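# Stand the full drink can upright inside the bowl

## Task

Get the full drink can standing upright inside the bowl so that it stays there by itself, with no help from the robot at the end; then open the hand and pull it away.

## Robot and tools

Robot: a single arm with six joints carrying a five-finger right hand. Every pose and hand command addresses this one arm, so each row is one flat list. A loose object may get an occasional small nudge. Nothing may leave the table, and drops, slips, slams and hard pushes count against the result. show_instructions returns the reference picture pages for the scene and moves nothing.

Frames. State lines use the scene frame: the origin sits on the table top under the arm base, +z is up, and +y is to the left when you face along +x. Position is in metres, orientation is a wxyz quaternion, and velocities are in m/s and rad/s. The printed position may be a little off, more so at long reach. The hand point rides with the palm, 0.05 m in front of it, where the index pad meets the thumb tip. In its own axes, +z runs along the straight fingers (which extend 0.06 to 0.07 m beyond it), +y points out of the palm, and +x points across the palm toward the little finger. A wrist bracket on the little-finger side reaches 0.11 m across the palm and 0.03 m past the point along +y, and it can collide with things.

Row layout (14 numbers, each from -1 to 1): dx, dy, dz, rx, ry, rz, little, ring, middle, index, thumb_bend, thumb_turn, force_limit, speed. The first six are an offset of the hand point, not a pose, expressed in the hand point's own axes and measured from its pose at the start of the action. A value of 1.0 means 0.6 m or 180 degrees, and rx, ry, rz together form a single rotation vector. The six motor values are absolute targets: -1 is straight or open and +1 is curled or closed. For thumb_turn, -1 puts the thumb beside the palm and +1 puts it in front, facing the fingers. force_limit maps linearly from roughly 0 N at -1 to 10 N at +1 (15 N for the two thumb motors) and only limits closing. speed maps from nearly zero at -1 to full at +1, where a complete finger stroke takes 0.6 s. For a soft grip, close with speed at -0.9 or lower.

execute_actions(actions): a list of actions. Each action is a list of up to 15 rows, one row per 1/30 s step, and a shorter list repeats its final row until all 15 steps are used. Each row is measured from the start pose of its action, not from the row before it. For the first action in a call, the start is the last pose reported. An empty list only returns state and images. Each step the commanded pose is clipped to 100 mm and 16 degrees from the measured pose, so large offsets need several actions. The controller favours position over orientation, and motion trails commands by about 0.17 s.

move(target, speed, stop_force, blocking): target is one 14-number row as above, with its offset taken from the pose in the latest result. The hand point travels in a straight line for 0.5 to 10 s. Paths longer than 10 s stop short. The path does not avoid obstacles, and the arm can overshoot speed near full extension. speed is in m/s, from 0.002 to 0.5, default 0.25, and turning is limited to twice that in rad/s. stop_force is in newtons, from 9 to 40. The path ends when the wrist sensor reads that much added resistance along the line to the target for two steps in a row; the arm then backs up two steps and holds. Use stop_force only on slow, non-rotating approaches. Omit it when pulling away from something you are pressing on. It is not allowed before the scene has run 0.2 s or together with blocking=false. The arm is stiff, so aiming even slightly past a firm contact without stop_force can trigger a fault. blocking=false returns after 0.5 s. While that move runs, check it with wait(0), and use wait or stop before sending new rows. The result adds a move line with the ending (done, contact, held, off_target, moving, fault), any limits that applied (paced means the pose was clipped, held means some steps were blocked), and the distance from the target.

wait(seconds, 0 to 10): lets time pass while the last command is held. stop(): brakes a running move, and braking needs room. zoom_image(camera, region): camera is cam_high, cam_low or cam_wrist (each 504x504). region is [x0, y0, x1, y1] in pixels from the top-left corner, at most 504 by 504. finished_scene(scene): pass the number of the current scene. It ends that scene for good, so only call it after the can stands unaided and the hand has let go and moved away.

Result lines: hand_measured, hand_stopped_by and hand_load_n each list six entries in motor order. hand_stopped_by uses moving, target, force, stalled or fault. hand_load_n is fingertip force, positive when something pushes the finger open; if it falls to about zero, the grip is lost. A motor starts only when its target changes by 0.01 or more, then locks once it arrives or reaches its force limit. Resending the same values keeps a grip. To grip harder, raise force_limit and send a target that is more closed. A wrap grasp with thumb_turn at +1 holds objects 0.035 to 0.08 m across, with the object lying against the palm on the wrist side of the hand point. Set the thumb before you reach the object. A pinch is roughly index +0.22, thumb_bend +0.75, thumb_turn +0.57. "Hand target" shows what the controller is currently driving toward. "pose unreachable" means the clearance check changed or blocked the command, and the mount counts as part of the arm. Wrist force and torque are in end-effector axes. They carry an offset of up to about 4 N and noise, saturate near 50 N, and include the weight of anything held. Joint torque readings are noisy and offset.

Faults: contact torque above a joint limit (138 N m for pan, lift and elbow; 25.7 N m for each wrist, including the weight of the held can) or an outside force of 150 N stops the arm for 10 s. Motors warn at 70 °C and brake at 85 °C, so do not hold loads longer than needed. Move smoothly and approach contacts slowly.

Each tool is called after "Emit:" by a JSON object that holds its "name" and its "arguments", one argument or row to a line.

Reference images:

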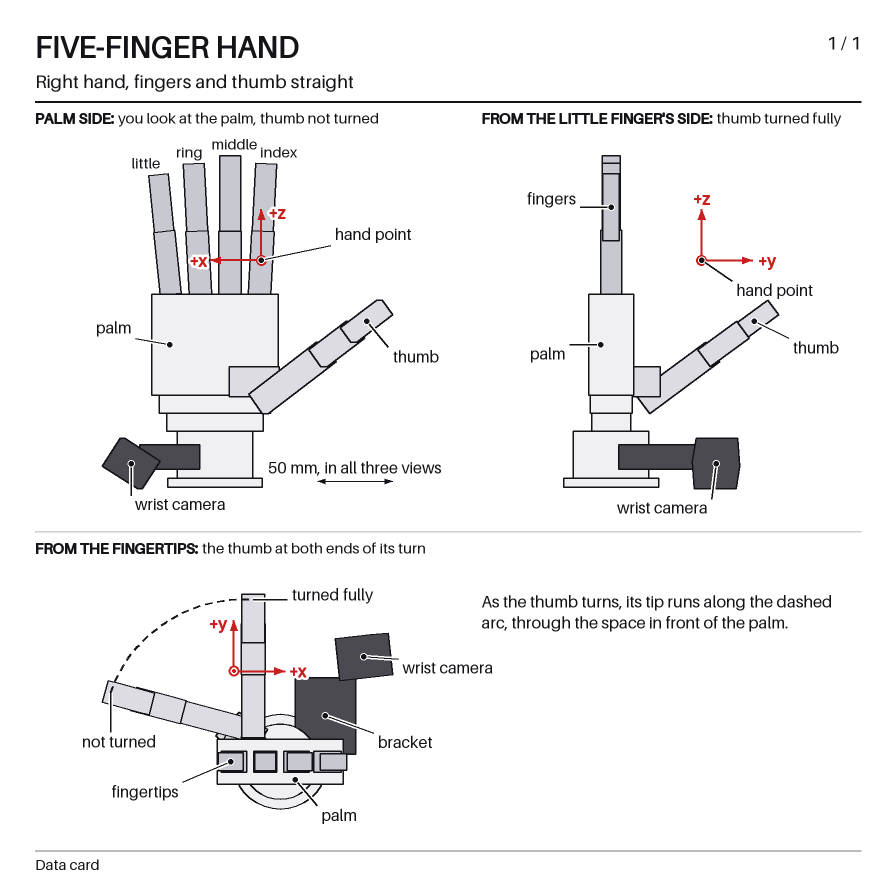

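## Session

Emit:
{"name": "execute_actions", "arguments": {
  "actions": []
}}

Scene clock: 0.00 s.
end_effector_position=(+0.8671, -0.1710, +0.3599) hand_measured=(-1.000, -1.000, -1.000, -1.000, -1.000, -1.000) hand_load_n=(+0.0, +0.0, +0.0, +0.0, +0.0, +0.0) hand_stopped_by=(target, target, target, target, target, target) hand_force_limit=0.00 hand_speed=-0.80 end_effector_quat_wxyz=(-0.066, +0.648, +0.421, +0.631) end_effector_velocity=(-0.000, +0.001, -0.001) end_effector_angular_velocity=(+0.000, +0.002, +0.001)
Joint positions: [-0.025 -1.095  1.035  0.574  1.132 -0.049]
Joint velocities: [-0.     0.001 -0.     0.001  0.     0.   ]
Joint torques (N m, as the arm reports them, + toward a larger angle): no reading
Motor temperatures (°C, as the motors report them): [28 25 25 36 32 30]
Wrist force (N, on the end effector, along its own x y z axes, offset not removed): no reading
Wrist torque (N m, same axes, about the end effector's origin, offset not removed): no reading
Hand target: +0.867, -0.171, +0.360; -0.066, +0.648, +0.421, +0.631

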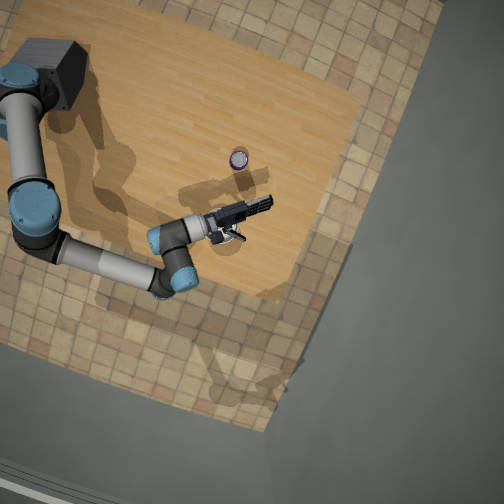

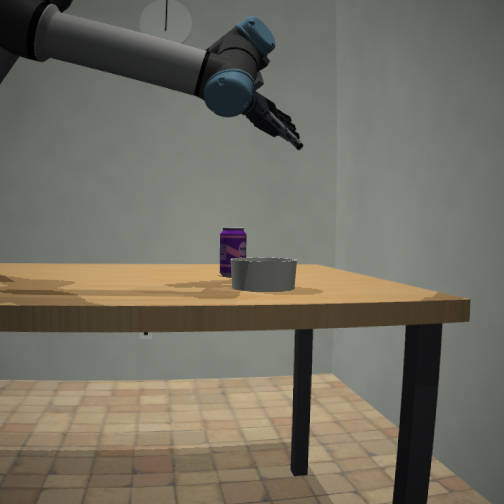

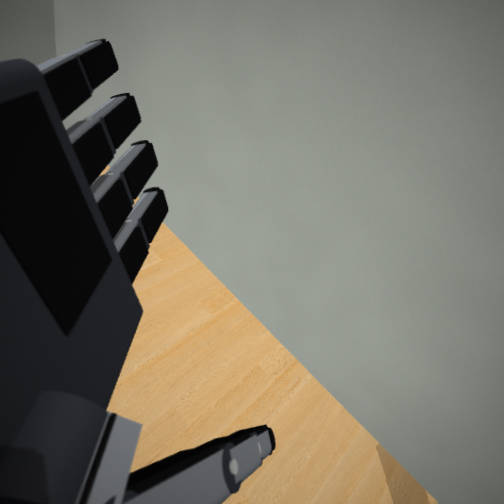

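Emit:
{"name": "move", "arguments": {
  "target": [0,-0.453,-0.1,-0.013,0.061,0.149,-1,-1,-1,-1,-1,1,0,0]
}}

Scene clock: 16.10 s.
end_effector_position=(+0.6504, -0.0350, +0.2509) hand_measured=(-1.000, -1.000, -1.000, -1.000, -1.000, +1.000) hand_load_n=(+0.0, +0.0, +0.0, +0.0, +0.0, +0.0) hand_stopped_by=(target, target, target, target, target, target) hand_force_limit=0.00 hand_speed=0.00 end_effector_quat_wxyz=(-0.237, +0.667, +0.239, +0.665) end_effector_velocity=(-0.003, +0.001, -0.001) end_effector_angular_velocity=(+0.007, +0.000, -0.006)
Joint positions: [-0.181 -1.383  2.008 -0.146  0.814  0.378]
Joint velocities: [-0.003 -0.002  0.014 -0.019 -0.004  0.01 ]
Joint torques (N m, as the arm reports them, + toward a larger angle): [ 11.09 -34.5    2.97  -0.47  -4.02   2.86]
Motor temperatures (°C, as the motors report them): [28 25 25 36 32 30]
Wrist force (N, on the end effector, along its own x y z axes, offset not removed): [-1.9 0.1 1.5]
Wrist torque (N m, same axes, about the end effector's origin, offset not removed): [-0.22 0.29 -0.22]
Hand target: +0.650, -0.035, +0.251; -0.237, +0.667, +0.238, +0.665
Off the commanded pose: 0.000 m, 0 deg.
move: done

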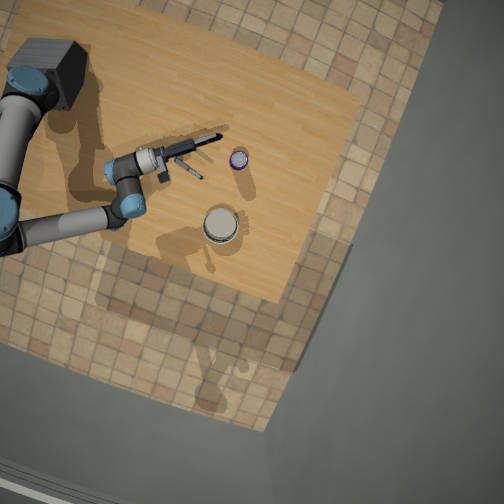

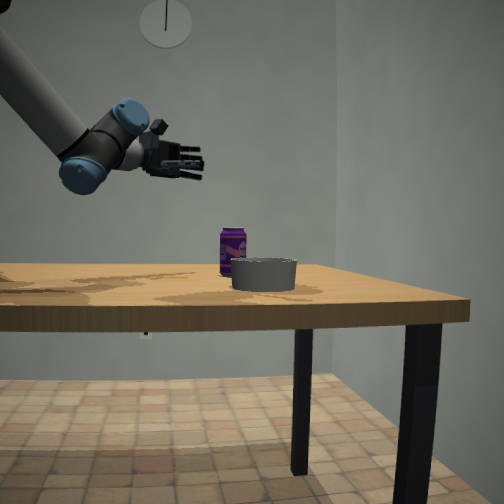

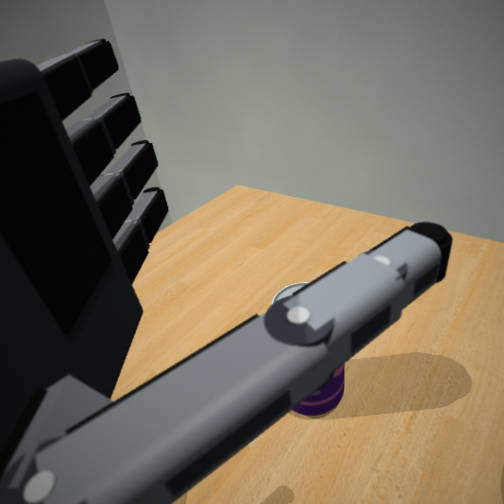

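Emit:
{"name": "move", "arguments": {
  "target": [-0.28,0,0,0,0,0,-1,-1,-1,-1,-1,1,0,0]
}}

Scene clock: 19.77 s.
end_effector_position=(+0.6503, -0.0353, +0.0835) hand_measured=(-1.000, -1.000, -1.000, -1.000, -1.000, +1.000) hand_load_n=(+0.0, +0.0, +0.0, +0.0, +0.0, +0.0) hand_stopped_by=(target, target, target, target, target, target) hand_force_limit=0.00 hand_speed=0.00 end_effector_quat_wxyz=(-0.237, +0.667, +0.239, +0.665) end_effector_velocity=(+0.001, -0.000, -0.002) end_effector_angular_velocity=(-0.001, -0.003, +0.001)
Joint positions: [-0.457 -1.072  1.938 -0.209  0.58   0.148]
Joint velocities: [-0.003  0.007 -0.007  0.005 -0.004 -0.008]
Joint torques (N m, as the arm reports them, + toward a larger angle): [ 17.24 -24.13  -6.35   3.94  -4.01  -2.56]
Motor temperatures (°C, as the motors report them): [28 25 25 36 32 30]
Wrist force (N, on the end effector, along its own x y z axes, offset not removed): [-0.9 0.2 4.2]
Wrist torque (N m, same axes, about the end effector's origin, offset not removed): [-0.08 0.04 -0.07]
Hand target: +0.650, -0.035, +0.083; -0.237, +0.667, +0.239, +0.665
Off the commanded pose: 0.001 m, 0 deg.
move: done

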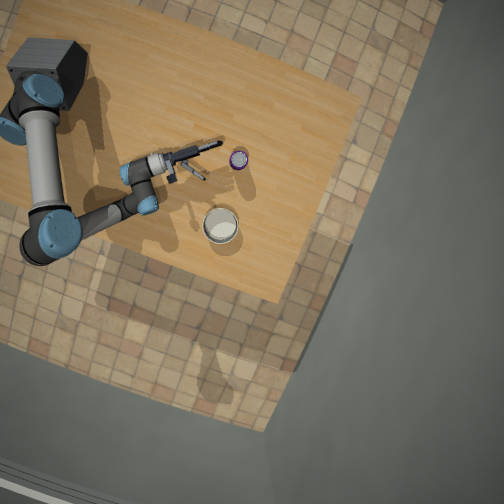

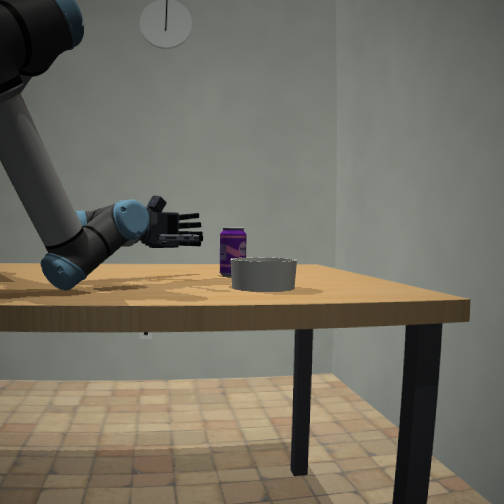

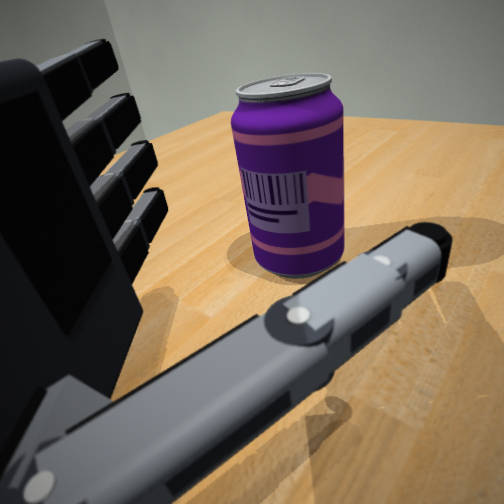

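Emit:
{"name": "move", "arguments": {
  "target": [0,0,0.22,0,0,0,-1,-1,-1,-1,-1,1,0,0],
  "speed": 0.1
}}

Scene clock: 23.47 s.
end_effector_position=(+0.7521, +0.0480, +0.0832) hand_measured=(-1.000, -1.000, -1.000, -1.000, -1.000, +1.000) hand_load_n=(+0.0, +0.0, +0.0, +0.0, +0.0, -0.5) hand_stopped_by=(target, target, target, target, target, target) hand_force_limit=0.00 hand_speed=0.00 end_effector_quat_wxyz=(-0.237, +0.667, +0.239, +0.665) end_effector_velocity=(+0.002, +0.001, +0.000) end_effector_angular_velocity=(-0.000, -0.000, +0.000)
Joint positions: [-0.226 -0.866  1.679 -0.314  0.774  0.349]
Joint velocities: [ 0.004  0.004 -0.007  0.001  0.003  0.002]
Joint torques (N m, as the arm reports them, + toward a larger angle): [ 39.84 -25.53  -8.68   3.61   1.19   2.68]
Motor temperatures (°C, as the motors report them): [28 25 25 36 32 30]
Wrist force (N, on the end effector, along its own x y z axes, offset not removed): [1.7 4.0 1.3]
Wrist torque (N m, same axes, about the end effector's origin, offset not removed): [0.47 -0.07 0.11]
Hand target: +0.752, +0.048, +0.083; -0.237, +0.667, +0.239, +0.665
Off the commanded pose: 0.000 m, 0 deg.
move: done

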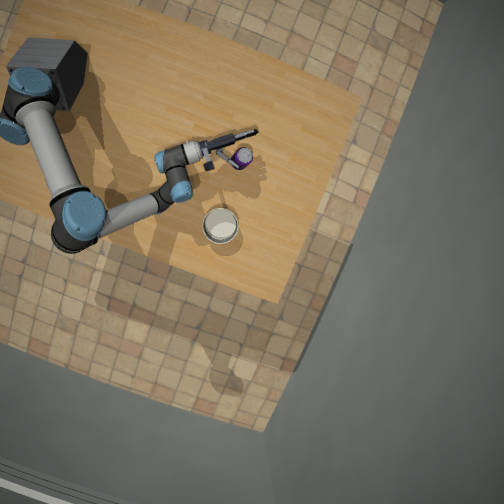

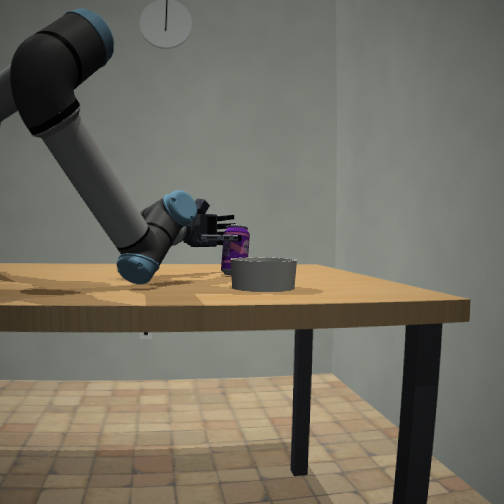

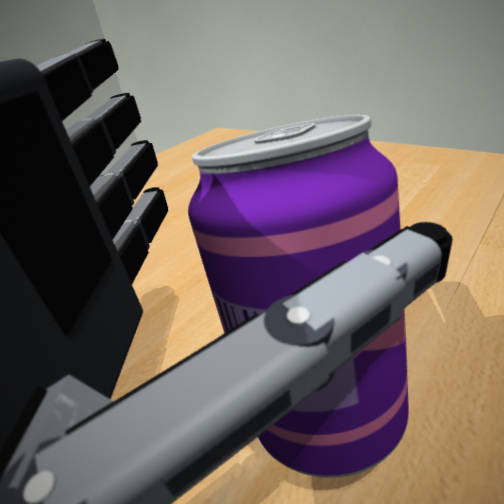

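Emit:
{"name": "execute_actions", "arguments": {
  "actions": [
    [[0,0,0,0,0,0,1,1,1,1,1,1,0.4,-0.3]],
    [[0,0,0,0,0,0,1,1,1,1,1,1,0.4,-0.3]],
    [[0,0,0,0,0,0,1,1,1,1,1,1,0.4,-0.3]]
  ]
}}

Scene clock: 26.53 s.
end_effector_position=(+0.7521, +0.0480, +0.0832) hand_measured=(+0.630, +0.080, -0.236, -0.192, -0.538, +1.000) hand_load_n=(+0.0, +10.0, +3.0, +6.5, +18.5, +2.0) hand_stopped_by=(moving, force, force, force, force, target) hand_force_limit=0.40 hand_speed=-0.30 end_effector_quat_wxyz=(-0.237, +0.667, +0.239, +0.665) end_effector_velocity=(-0.000, +0.000, +0.000) end_effector_angular_velocity=(+0.000, +0.000, +0.001)
Joint positions: [-0.226 -0.866  1.679 -0.314  0.774  0.349]
Joint velocities: [ 0.     0.    -0.     0.001 -0.     0.   ]
Joint torques (N m, as the arm reports them, + toward a larger angle): [ 25.46 -35.58   1.65   1.83   3.39  -0.91]
Motor temperatures (°C, as the motors report them): [28 25 25 36 32 30]
Wrist force (N, on the end effector, along its own x y z axes, offset not removed): [13.4 2.1 0.2]
Wrist torque (N m, same axes, about the end effector's origin, offset not removed): [0.13 -0.33 0.07]
Hand target: +0.752, +0.048, +0.083; -0.237, +0.667, +0.239, +0.665
Off the commanded pose: 0.000 m, 0 deg.

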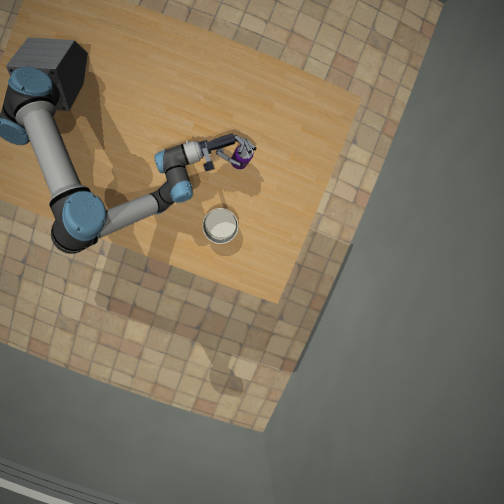

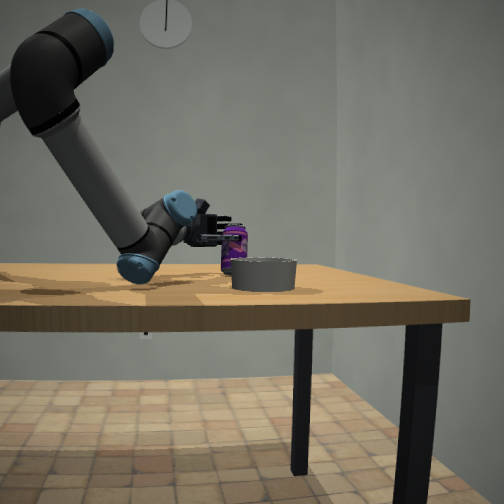

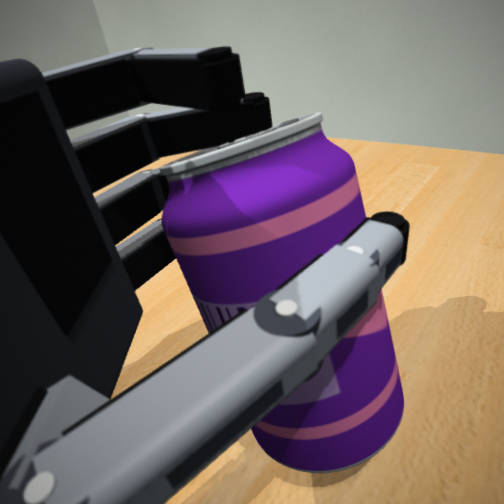

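Gripped. Lift.

Emit:
{"name": "move", "arguments": {
  "target": [0.2,0,0,0,0,0,1,1,1,1,1,1,0.4,-0.3],
  "speed": 0.1
}}

Scene clock: 30.57 s.
end_effector_position=(+0.7522, +0.0483, +0.2028) hand_measured=(+1.000, +0.080, -0.236, -0.190, -0.528, +1.000) hand_load_n=(+0.0, +0.0, +0.0, +0.0, +0.0, +0.0) hand_stopped_by=(target, force, force, force, force, target) hand_force_limit=0.40 hand_speed=-0.30 end_effector_quat_wxyz=(-0.237, +0.667, +0.239, +0.665) end_effector_velocity=(-0.000, -0.000, +0.003) end_effector_angular_velocity=(-0.000, +0.001, +0.001)
Joint positions: [-0.057 -1.04   1.732 -0.26   0.926  0.45 ]
Joint velocities: [ 0.005 -0.004 -0.     0.004  0.004  0.002]
Joint torques (N m, as the arm reports them, + toward a larger angle): [ 36.73 -38.27  -0.87   3.13   1.55   2.43]
Motor temperatures (°C, as the motors report them): [28 25 25 36 32 30]
Wrist force (N, on the end effector, along its own x y z axes, offset not removed): [0.6 3.1 5.7]
Wrist torque (N m, same axes, about the end effector's origin, offset not removed): [-0.01 -0.04 0.24]
Hand target: +0.752, +0.048, +0.203; -0.237, +0.667, +0.239, +0.665
Off the commanded pose: 0.000 m, 0 deg.
move: done

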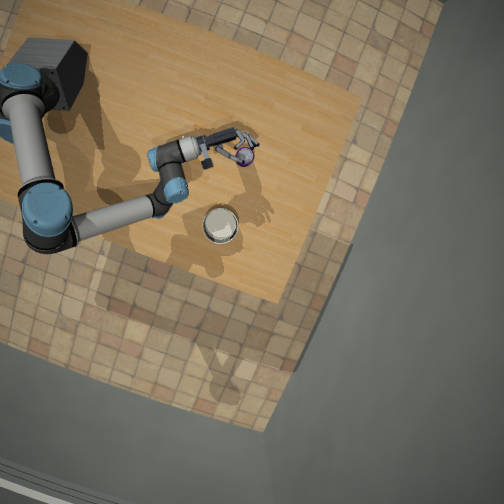

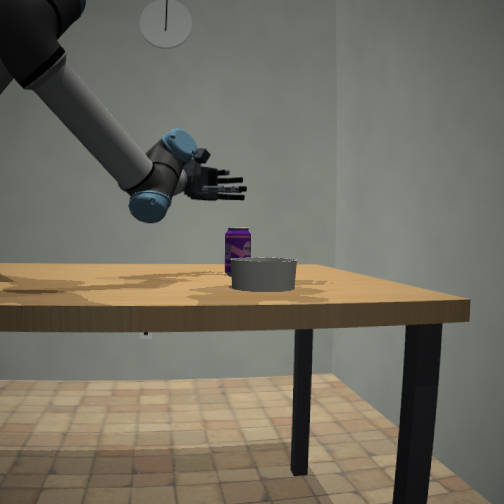

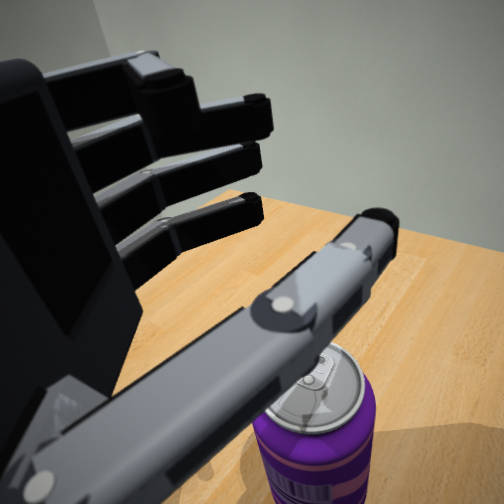

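Emit:
{"name": "execute_actions", "arguments": {
  "actions": [
    [[0,0,0.07,0,0,0,-1,-1,-1,-1,-1,1,0,0]],
    [[0,0,0,0,0,0,-1,-1,-1,-1,-1,1,0,0]]
  ]
}}

Emit:
{"name": "move", "arguments": {
  "target": [-0.23,0,0,0,0,0,-1,-1,-1,-1,-1,1,0,0],
  "speed": 0.05,
  "stop_force": 10
}}

Scene clock: 36.20 s.
end_effector_position=(+0.7831, +0.0740, +0.2029) hand_measured=(-0.494, -1.000, -1.000, -1.000, -1.000, +1.000) hand_load_n=(+0.0, +0.0, +0.0, +0.0, +0.0, +0.0) hand_stopped_by=(moving, target, target, target, target, target) hand_force_limit=0.00 hand_speed=0.00 end_effector_quat_wxyz=(-0.237, +0.667, +0.239, +0.665) end_effector_velocity=(-0.000, -0.001, +0.000) end_effector_angular_velocity=(-0.001, -0.001, -0.001)
Joint positions: [-0.009 -0.957  1.628 -0.254  0.97   0.475]
Joint velocities: [-0.    -0.001  0.001 -0.001 -0.    -0.001]
Joint torques (N m, as the arm reports them, + toward a larger angle): [ 23.43 -38.84  -1.45  -1.2   -3.87  -3.06]
Motor temperatures (°C, as the motors report them): [28 25 25 36 32 30]
Wrist force (N, on the end effector, along its own x y z axes, offset not removed): [2.3 0.1 0.5]
Wrist torque (N m, same axes, about the end effector's origin, offset not removed): [-0.18 -0.40 0.09]
Hand target: +0.783, +0.074, +0.203; -0.237, +0.667, +0.239, +0.665
Off the commanded pose: 0.000 m, 0 deg.

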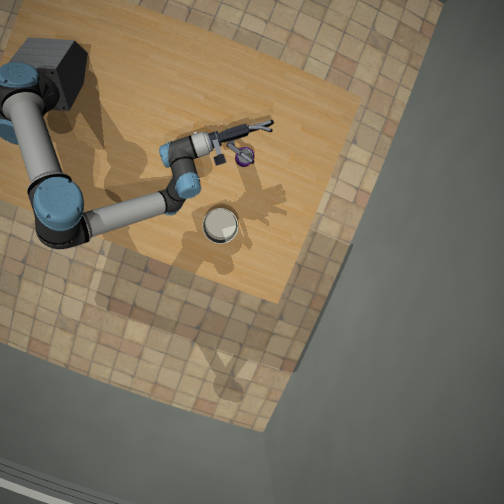

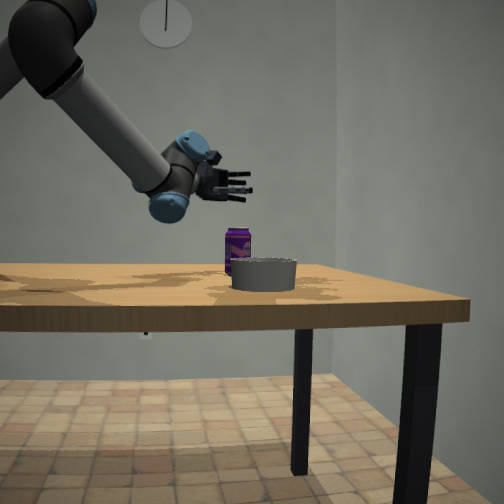

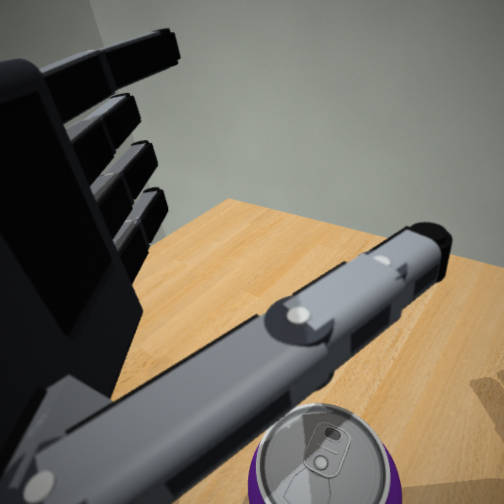

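Scene clock: 38.63 s.
end_effector_position=(+0.7829, +0.0738, +0.1134) hand_measured=(-1.000, -1.000, -1.000, -1.000, -1.000, +1.002) hand_load_n=(+0.0, +0.0, +0.0, +0.0, +0.0, -13.0) hand_stopped_by=(target, target, target, target, target, target) hand_force_limit=0.00 hand_speed=0.00 end_effector_quat_wxyz=(-0.237, +0.667, +0.238, +0.665) end_effector_velocity=(-0.000, +0.001, +0.004) end_effector_angular_velocity=(+0.001, -0.002, +0.002)
Joint positions: [-0.132 -0.84   1.602 -0.303  0.858  0.409]
Joint velocities: [ 0.006 -0.004  0.003  0.001  0.003  0.002]
Joint torques (N m, as the arm reports them, + toward a larger angle): [ 35.06 -33.73   5.01   4.27   3.87   3.66]
Motor temperatures (°C, as the motors report them): [28 25 25 36 32 30]
Wrist force (N, on the end effector, along its own x y z axes, offset not removed): [15.5 -3.0 -2.3]
Wrist torque (N m, same axes, about the end effector's origin, offset not removed): [-0.23 -0.64 -0.42]
Hand target: +0.783, +0.074, +0.114; -0.237, +0.667, +0.239, +0.665
Off the commanded pose: 0.049 m, 0 deg.
move: contact

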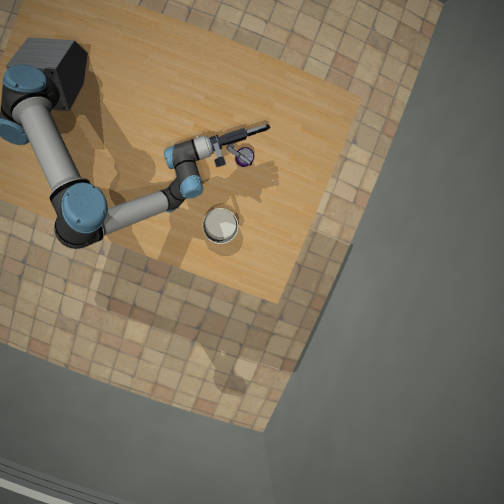

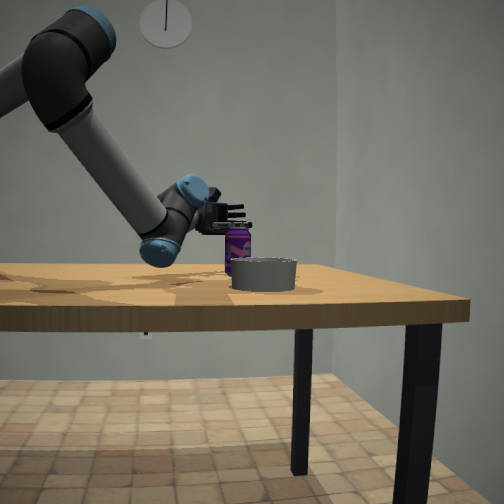

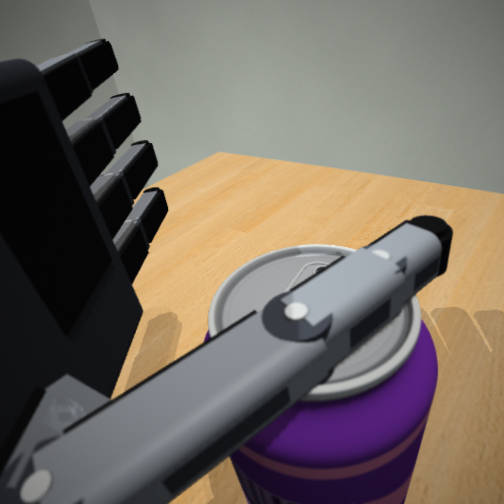

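Emit:
{"name": "execute_actions", "arguments": {
  "actions": [
    [[0.04,0.055,0,0,0,0,-1,-1,-1,-1,-1,1,0,0]],
    [[0,0,0,0,0,0,-1,-1,-1,-1,-1,1,0,0]]
  ]
}}

Emit:
{"name": "move", "arguments": {
  "target": [-0.13,0,0,0,0,0,-1,-1,-1,-1,-1,1,0,0],
  "speed": 0.05,
  "stop_force": 10
}}

Scene clock: 42.47 s.
end_effector_position=(+0.8032, +0.0490, +0.1369) hand_measured=(-1.000, -1.000, -1.000, -1.000, -1.000, +1.000) hand_load_n=(+0.0, +0.0, +0.0, +0.0, +0.0, +0.0) hand_stopped_by=(target, target, target, target, target, target) hand_force_limit=0.00 hand_speed=0.00 end_effector_quat_wxyz=(-0.237, +0.667, +0.238, +0.665) end_effector_velocity=(+0.000, -0.001, +0.000) end_effector_angular_velocity=(-0.000, -0.001, -0.001)
Joint positions: [-0.12  -0.875  1.542 -0.215  0.87   0.417]
Joint velocities: [-0.    -0.002  0.001 -0.     0.     0.   ]
Joint torques (N m, as the arm reports them, + toward a larger angle): [ 29.97 -26.67   0.98  -0.73  -3.28   0.16]
Motor temperatures (°C, as the motors report them): [28 25 25 36 32 30]
Wrist force (N, on the end effector, along its own x y z axes, offset not removed): [1.3 -1.6 4.2]
Wrist torque (N m, same axes, about the end effector's origin, offset not removed): [-0.65 -0.13 0.15]
Hand target: +0.803, +0.049, +0.137; -0.237, +0.667, +0.238, +0.665
Off the commanded pose: 0.000 m, 0 deg.

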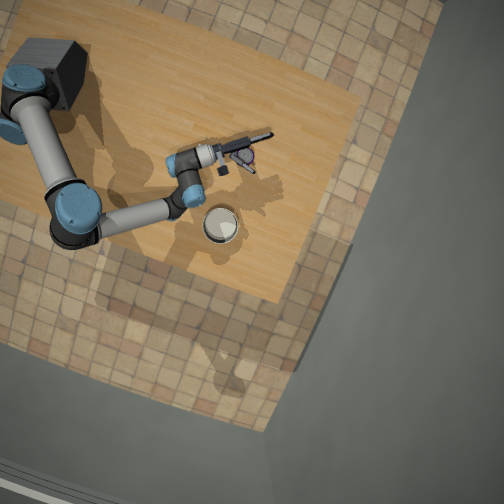

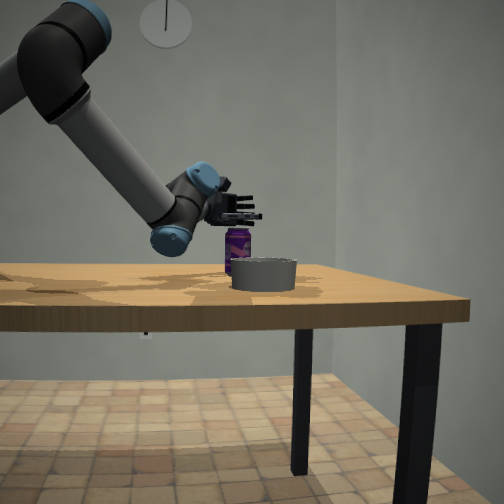

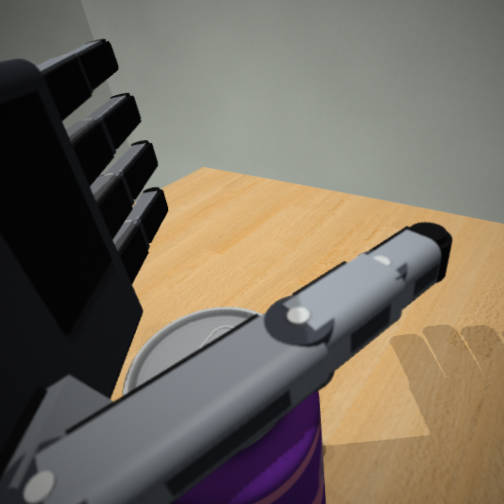

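Scene clock: 43.30 s.
end_effector_position=(+0.8030, +0.0490, +0.1299) hand_measured=(-1.000, -1.000, -1.000, -1.000, -1.000, +1.000) hand_load_n=(+0.0, +0.0, +0.0, +0.0, +0.0, +0.0) hand_stopped_by=(target, target, target, target, target, target) hand_force_limit=0.00 hand_speed=0.00 end_effector_quat_wxyz=(-0.237, +0.667, +0.238, +0.665) end_effector_velocity=(+0.000, -0.000, +0.003) end_effector_angular_velocity=(+0.000, -0.001, -0.000)
Joint positions: [-0.129 -0.865  1.539 -0.218  0.861  0.412]
Joint velocities: [ 0.003 -0.004  0.001  0.001  0.002  0.002]
Joint torques (N m, as the arm reports them, + toward a larger angle): [ 42.34 -42.6   -1.01   3.23   0.84   2.36]
Motor temperatures (°C, as the motors report them): [28 25 25 36 32 30]
Wrist force (N, on the end effector, along its own x y z axes, offset not removed): [-1.6 -1.0 0.3]
Wrist torque (N m, same axes, about the end effector's origin, offset not removed): [-0.04 0.30 -0.27]
Hand target: +0.803, +0.049, +0.130; -0.237, +0.667, +0.238, +0.665
Off the commanded pose: 0.071 m, 0 deg.
move: contact

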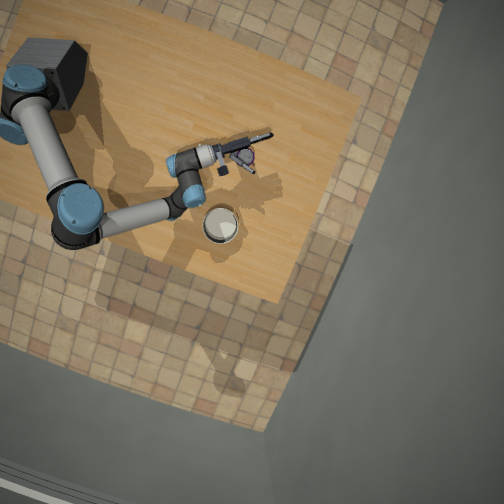

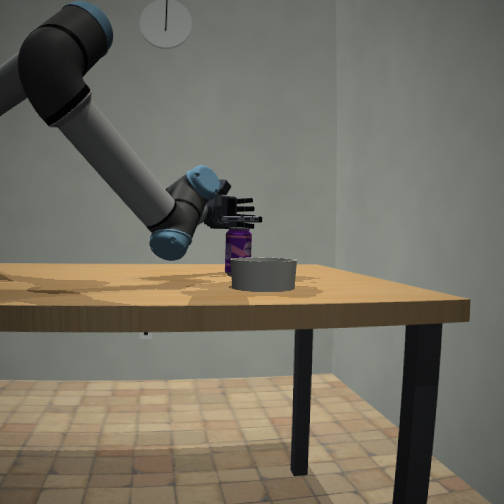

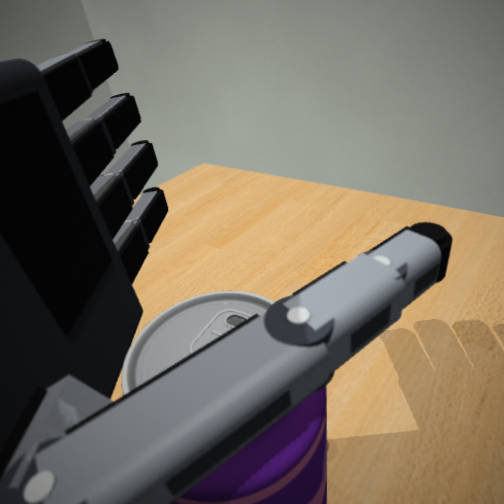

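Emit:
{"name": "execute_actions", "arguments": {
  "actions": [
    [[0.02,-0.02,-0.05,0,0,0,-1,-1,-1,-1,-1,1,0,0]],
    [[0,0,0,0,0,0,-1,-1,-1,-1,-1,1,0,0]]
  ]
}}

Emit:
{"name": "move", "arguments": {
  "target": [-0.14,0,0,0,0,0,-1,-1,-1,-1,-1,1,0,0],
  "speed": 0.05,
  "stop_force": 10
}}

Scene clock: 46.40 s.
end_effector_position=(+0.7735, +0.0397, +0.1415) hand_measured=(-1.000, -1.000, -1.000, -1.000, -1.000, +1.000) hand_load_n=(+0.0, +0.0, +0.0, +0.0, +0.0, +0.0) hand_stopped_by=(target, target, target, target, target, target) hand_force_limit=0.00 hand_speed=0.00 end_effector_quat_wxyz=(-0.237, +0.667, +0.238, +0.665) end_effector_velocity=(-0.000, +0.002, -0.001) end_effector_angular_velocity=(+0.001, +0.002, +0.003)
Joint positions: [-0.143 -0.937  1.645 -0.247  0.848  0.403]
Joint velocities: [ 0.001  0.003 -0.001  0.002  0.     0.   ]
Joint torques (N m, as the arm reports them, + toward a larger angle): [ 40.6  -26.38 -11.6    3.41   0.9   -0.91]
Motor temperatures (°C, as the motors report them): [28 25 25 36 32 30]
Wrist force (N, on the end effector, along its own x y z axes, offset not removed): [-2.3 -1.1 1.3]
Wrist torque (N m, same axes, about the end effector's origin, offset not removed): [-0.38 0.55 -0.01]
Hand target: +0.774, +0.040, +0.142; -0.237, +0.667, +0.238, +0.665
Off the commanded pose: 0.000 m, 0 deg.

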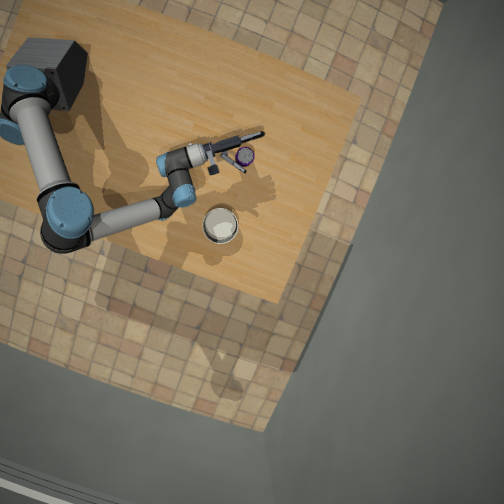

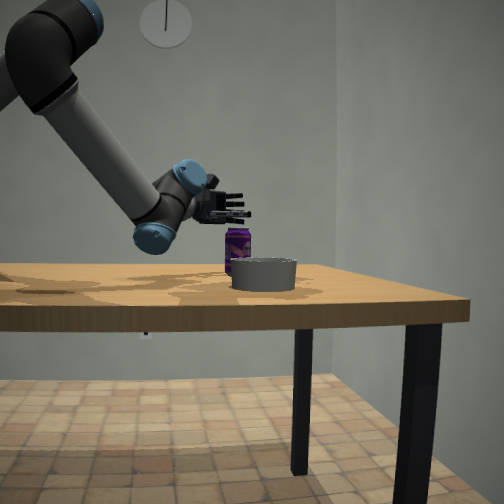

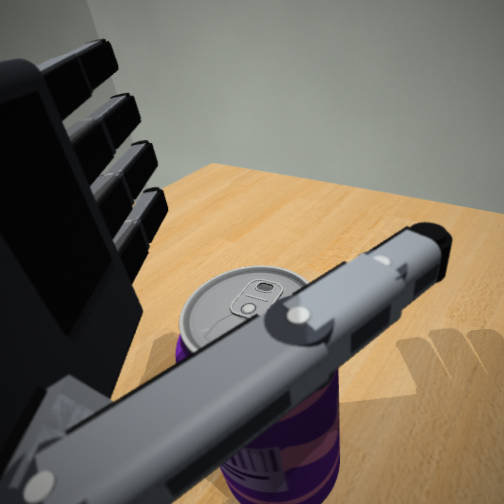

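Scene clock: 58.00 s.
end_effector_position=(+0.7738, +0.0395, +0.0753) hand_measured=(-1.000, -1.000, -1.000, -1.000, -1.000, +1.000) hand_load_n=(+0.0, +0.0, +0.0, +0.0, +0.0, +0.0) hand_stopped_by=(target, target, target, target, target, target) hand_force_limit=0.00 hand_speed=0.00 end_effector_quat_wxyz=(-0.237, +0.666, +0.238, +0.666) end_effector_velocity=(+0.000, -0.000, +0.001) end_effector_angular_velocity=(-0.001, -0.001, -0.001)
Joint positions: [-0.23  -0.836  1.6   -0.265  0.77   0.347]
Joint velocities: [ 0.    -0.001  0.    -0.001  0.    -0.   ]
Joint torques (N m, as the arm reports them, + toward a larger angle): [ 32.21 -34.12  -2.13   1.42  -1.51  -0.26]
Motor temperatures (°C, as the motors report them): [28 25 25 36 32 30]
Wrist force (N, on the end effector, along its own x y z axes, offset not removed): [2.1 -2.1 -0.8]
Wrist torque (N m, same axes, about the end effector's origin, offset not removed): [-0.35 -0.34 0.21]
Hand target: +0.774, +0.040, +0.075; -0.237, +0.666, +0.238, +0.666
Off the commanded pose: 0.018 m, 0 deg.
FORCE FAULT: contact force on the arm reached its limit, and the arm stopped for 10 seconds. The contact can be on any part of the arm, not only on its tool. That time counts as 20 of the actions that you can send in this scene. The arm's remaining commands of this call were not run. The arm holds still and accepts commands again. Move the arm away from the contact; if what it grips holds it there, let go first. Pushing or pulling that hard again can fault the arm again.
move: fault

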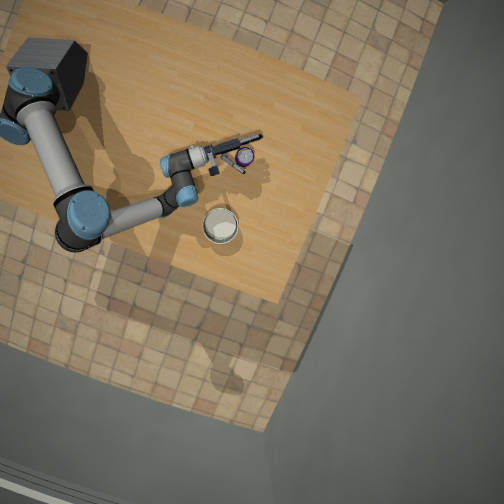

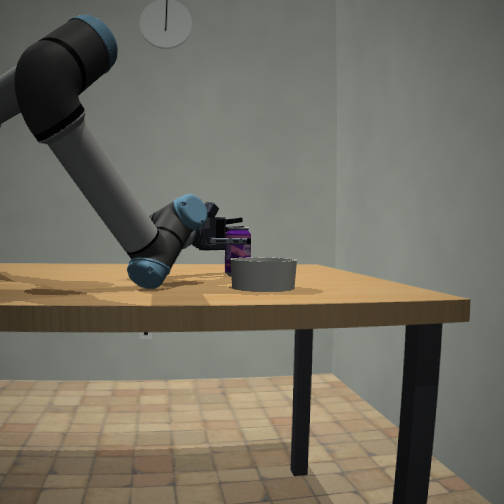

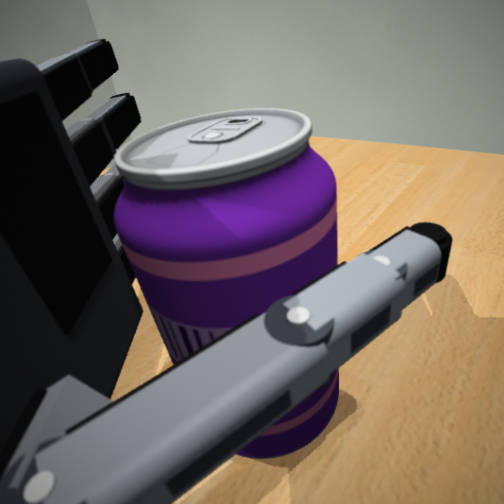

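Emit:
{"name": "execute_actions", "arguments": {
  "actions": [
    [[0,0,0,0,0,0,1,1,1,1,1,1,1,0]],
    [[0,0,0,0,0,0,1,1,1,1,1,1,1,0]],
    [[0,0,0,0,0,0,1,1,1,1,1,1,1,0]]
  ]
}}

Scene clock: 61.40 s.
end_effector_position=(+0.7738, +0.0395, +0.0753) hand_measured=(+1.000, +0.038, -0.088, -0.088, -0.466, +1.000) hand_load_n=(+0.0, +12.0, +7.5, +8.5, +23.5, +4.0) hand_stopped_by=(target, force, force, force, force, target) hand_force_limit=1.00 hand_speed=0.00 end_effector_quat_wxyz=(-0.237, +0.666, +0.238, +0.666) end_effector_velocity=(-0.001, +0.001, -0.001) end_effector_angular_velocity=(+0.002, +0.002, +0.002)
Joint positions: [-0.23  -0.836  1.6   -0.265  0.77   0.347]
Joint velocities: [-0.     0.002 -0.     0.001 -0.     0.   ]
Joint torques (N m, as the arm reports them, + toward a larger angle): [ 30.35 -32.58  -3.99   1.39  -1.6   -0.27]
Motor temperatures (°C, as the motors report them): [28 25 25 36 32 30]
Wrist force (N, on the end effector, along its own x y z axes, offset not removed): [3.7 2.0 -2.4]
Wrist torque (N m, same axes, about the end effector's origin, offset not removed): [0.34 -0.23 0.21]
Hand target: +0.774, +0.040, +0.075; -0.237, +0.666, +0.238, +0.666
Off the commanded pose: 0.000 m, 0 deg.

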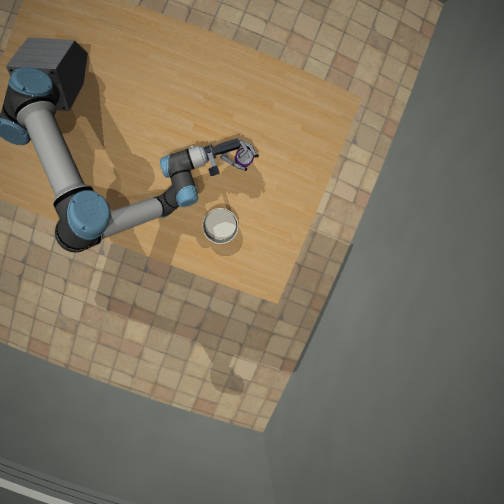

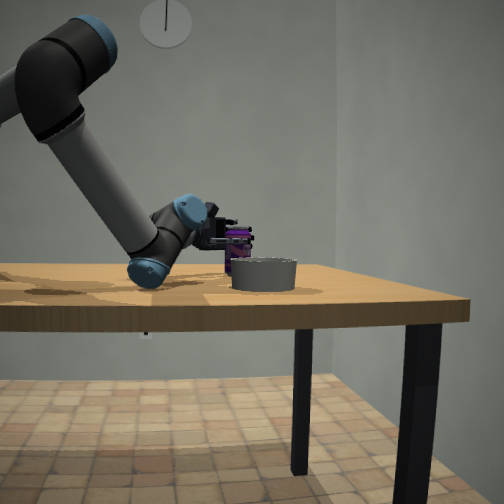

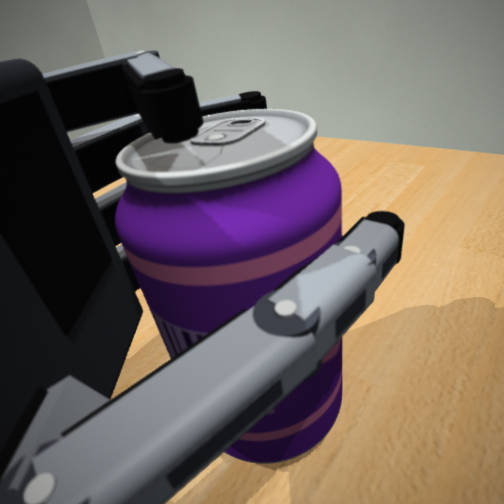

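Emit:
{"name": "move", "arguments": {
  "target": [0.2,0,0,0,0,0,1,1,1,1,1,1,1,0],
  "speed": 0.08
}}

Scene clock: 64.97 s.
end_effector_position=(+0.7736, +0.0397, +0.1949) hand_measured=(+1.000, +0.038, -0.088, -0.088, -0.466, +1.000) hand_load_n=(+0.0, +10.5, +7.5, +9.5, +23.0, +7.0) hand_stopped_by=(target, force, force, force, force, target) hand_force_limit=1.00 hand_speed=0.00 end_effector_quat_wxyz=(-0.237, +0.666, +0.238, +0.666) end_effector_velocity=(-0.000, +0.001, +0.002) end_effector_angular_velocity=(+0.000, +0.001, +0.001)
Joint positions: [-0.069 -1.007  1.659 -0.218  0.914  0.444]
Joint velocities: [ 0.004 -0.002  0.     0.003  0.004  0.002]
Joint torques (N m, as the arm reports them, + toward a larger angle): [ 40.86 -41.15  -0.5    2.88   0.26   2.11]
Motor temperatures (°C, as the motors report them): [28 25 25 36 32 30]
Wrist force (N, on the end effector, along its own x y z axes, offset not removed): [-0.8 -1.1 4.1]
Wrist torque (N m, same axes, about the end effector's origin, offset not removed): [-0.53 -0.57 0.00]
Hand target: +0.774, +0.040, +0.195; -0.237, +0.666, +0.238, +0.666
Off the commanded pose: 0.000 m, 0 deg.
move: done

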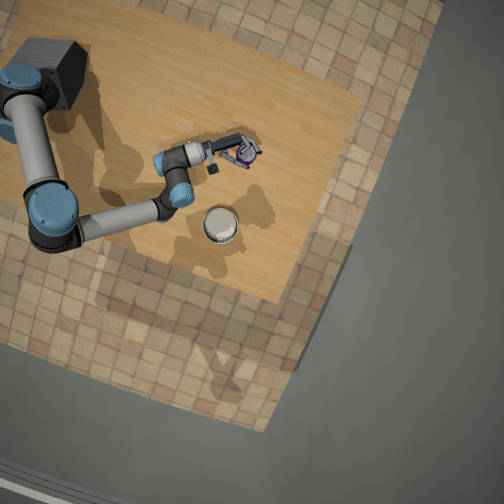

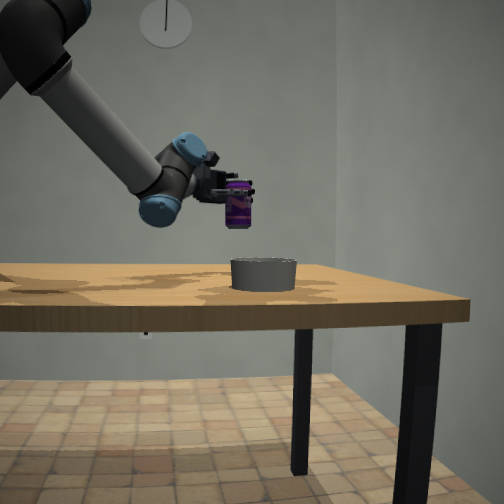

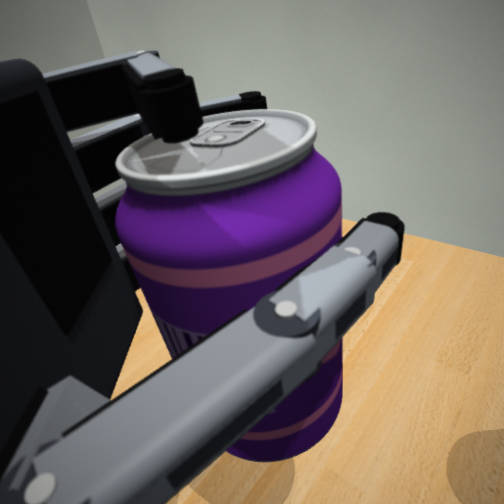

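Emit:
{"name": "move", "arguments": {
  "target": [0,0.37,-0.262,0,0,0,1,1,1,1,1,1,1,0],
  "speed": 0.15
}}

Scene clock: 74.27 s.
end_effector_position=(+0.7925, -0.2312, +0.1954) hand_measured=(+1.000, +0.038, -0.088, -0.088, -0.466, +1.000) hand_load_n=(+0.0, +10.5, +7.5, +9.5, +23.0, +7.0) hand_stopped_by=(target, force, force, force, force, target) hand_force_limit=1.00 hand_speed=0.00 end_effector_quat_wxyz=(-0.237, +0.666, +0.238, +0.666) end_effector_velocity=(+0.000, -0.004, +0.000) end_effector_angular_velocity=(-0.002, -0.001, +0.002)
Joint positions: [-0.4   -1.146  1.313  0.438  0.625  0.209]
Joint velocities: [-0.004  0.002 -0.011  0.016 -0.004 -0.009]
Joint torques (N m, as the arm reports them, + toward a larger angle): [ 23.38 -36.41 -19.42   4.07  -5.03  -3.11]
Motor temperatures (°C, as the motors report them): [28 25 25 36 32 30]
Wrist force (N, on the end effector, along its own x y z axes, offset not removed): [-3.4 1.1 1.5]
Wrist torque (N m, same axes, about the end effector's origin, offset not removed): [-0.01 0.00 -0.06]
Hand target: +0.793, -0.232, +0.195; -0.237, +0.666, +0.238, +0.666
Off the commanded pose: 0.001 m, 0 deg.
move: done

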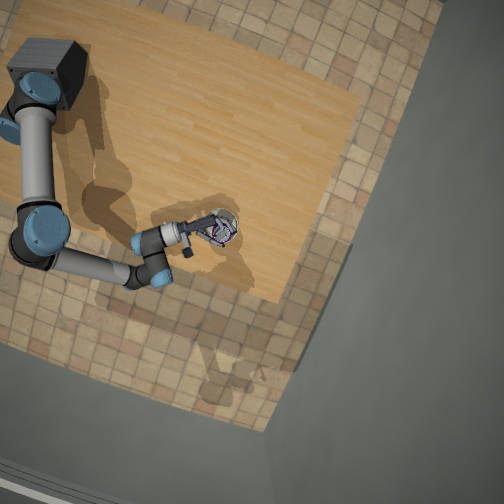

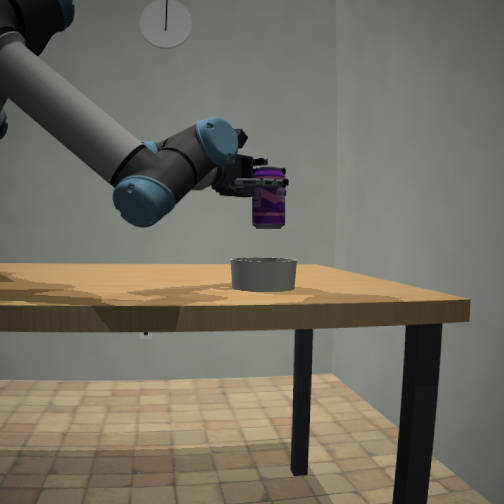

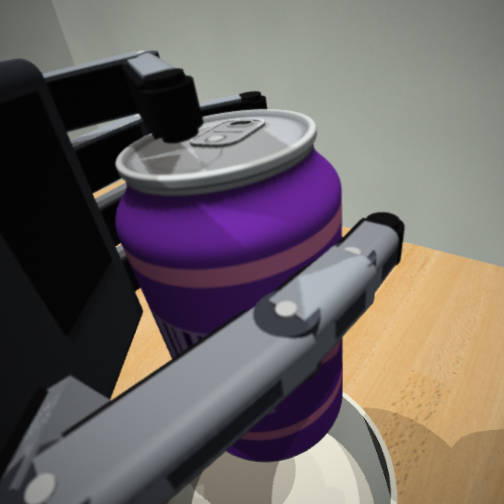

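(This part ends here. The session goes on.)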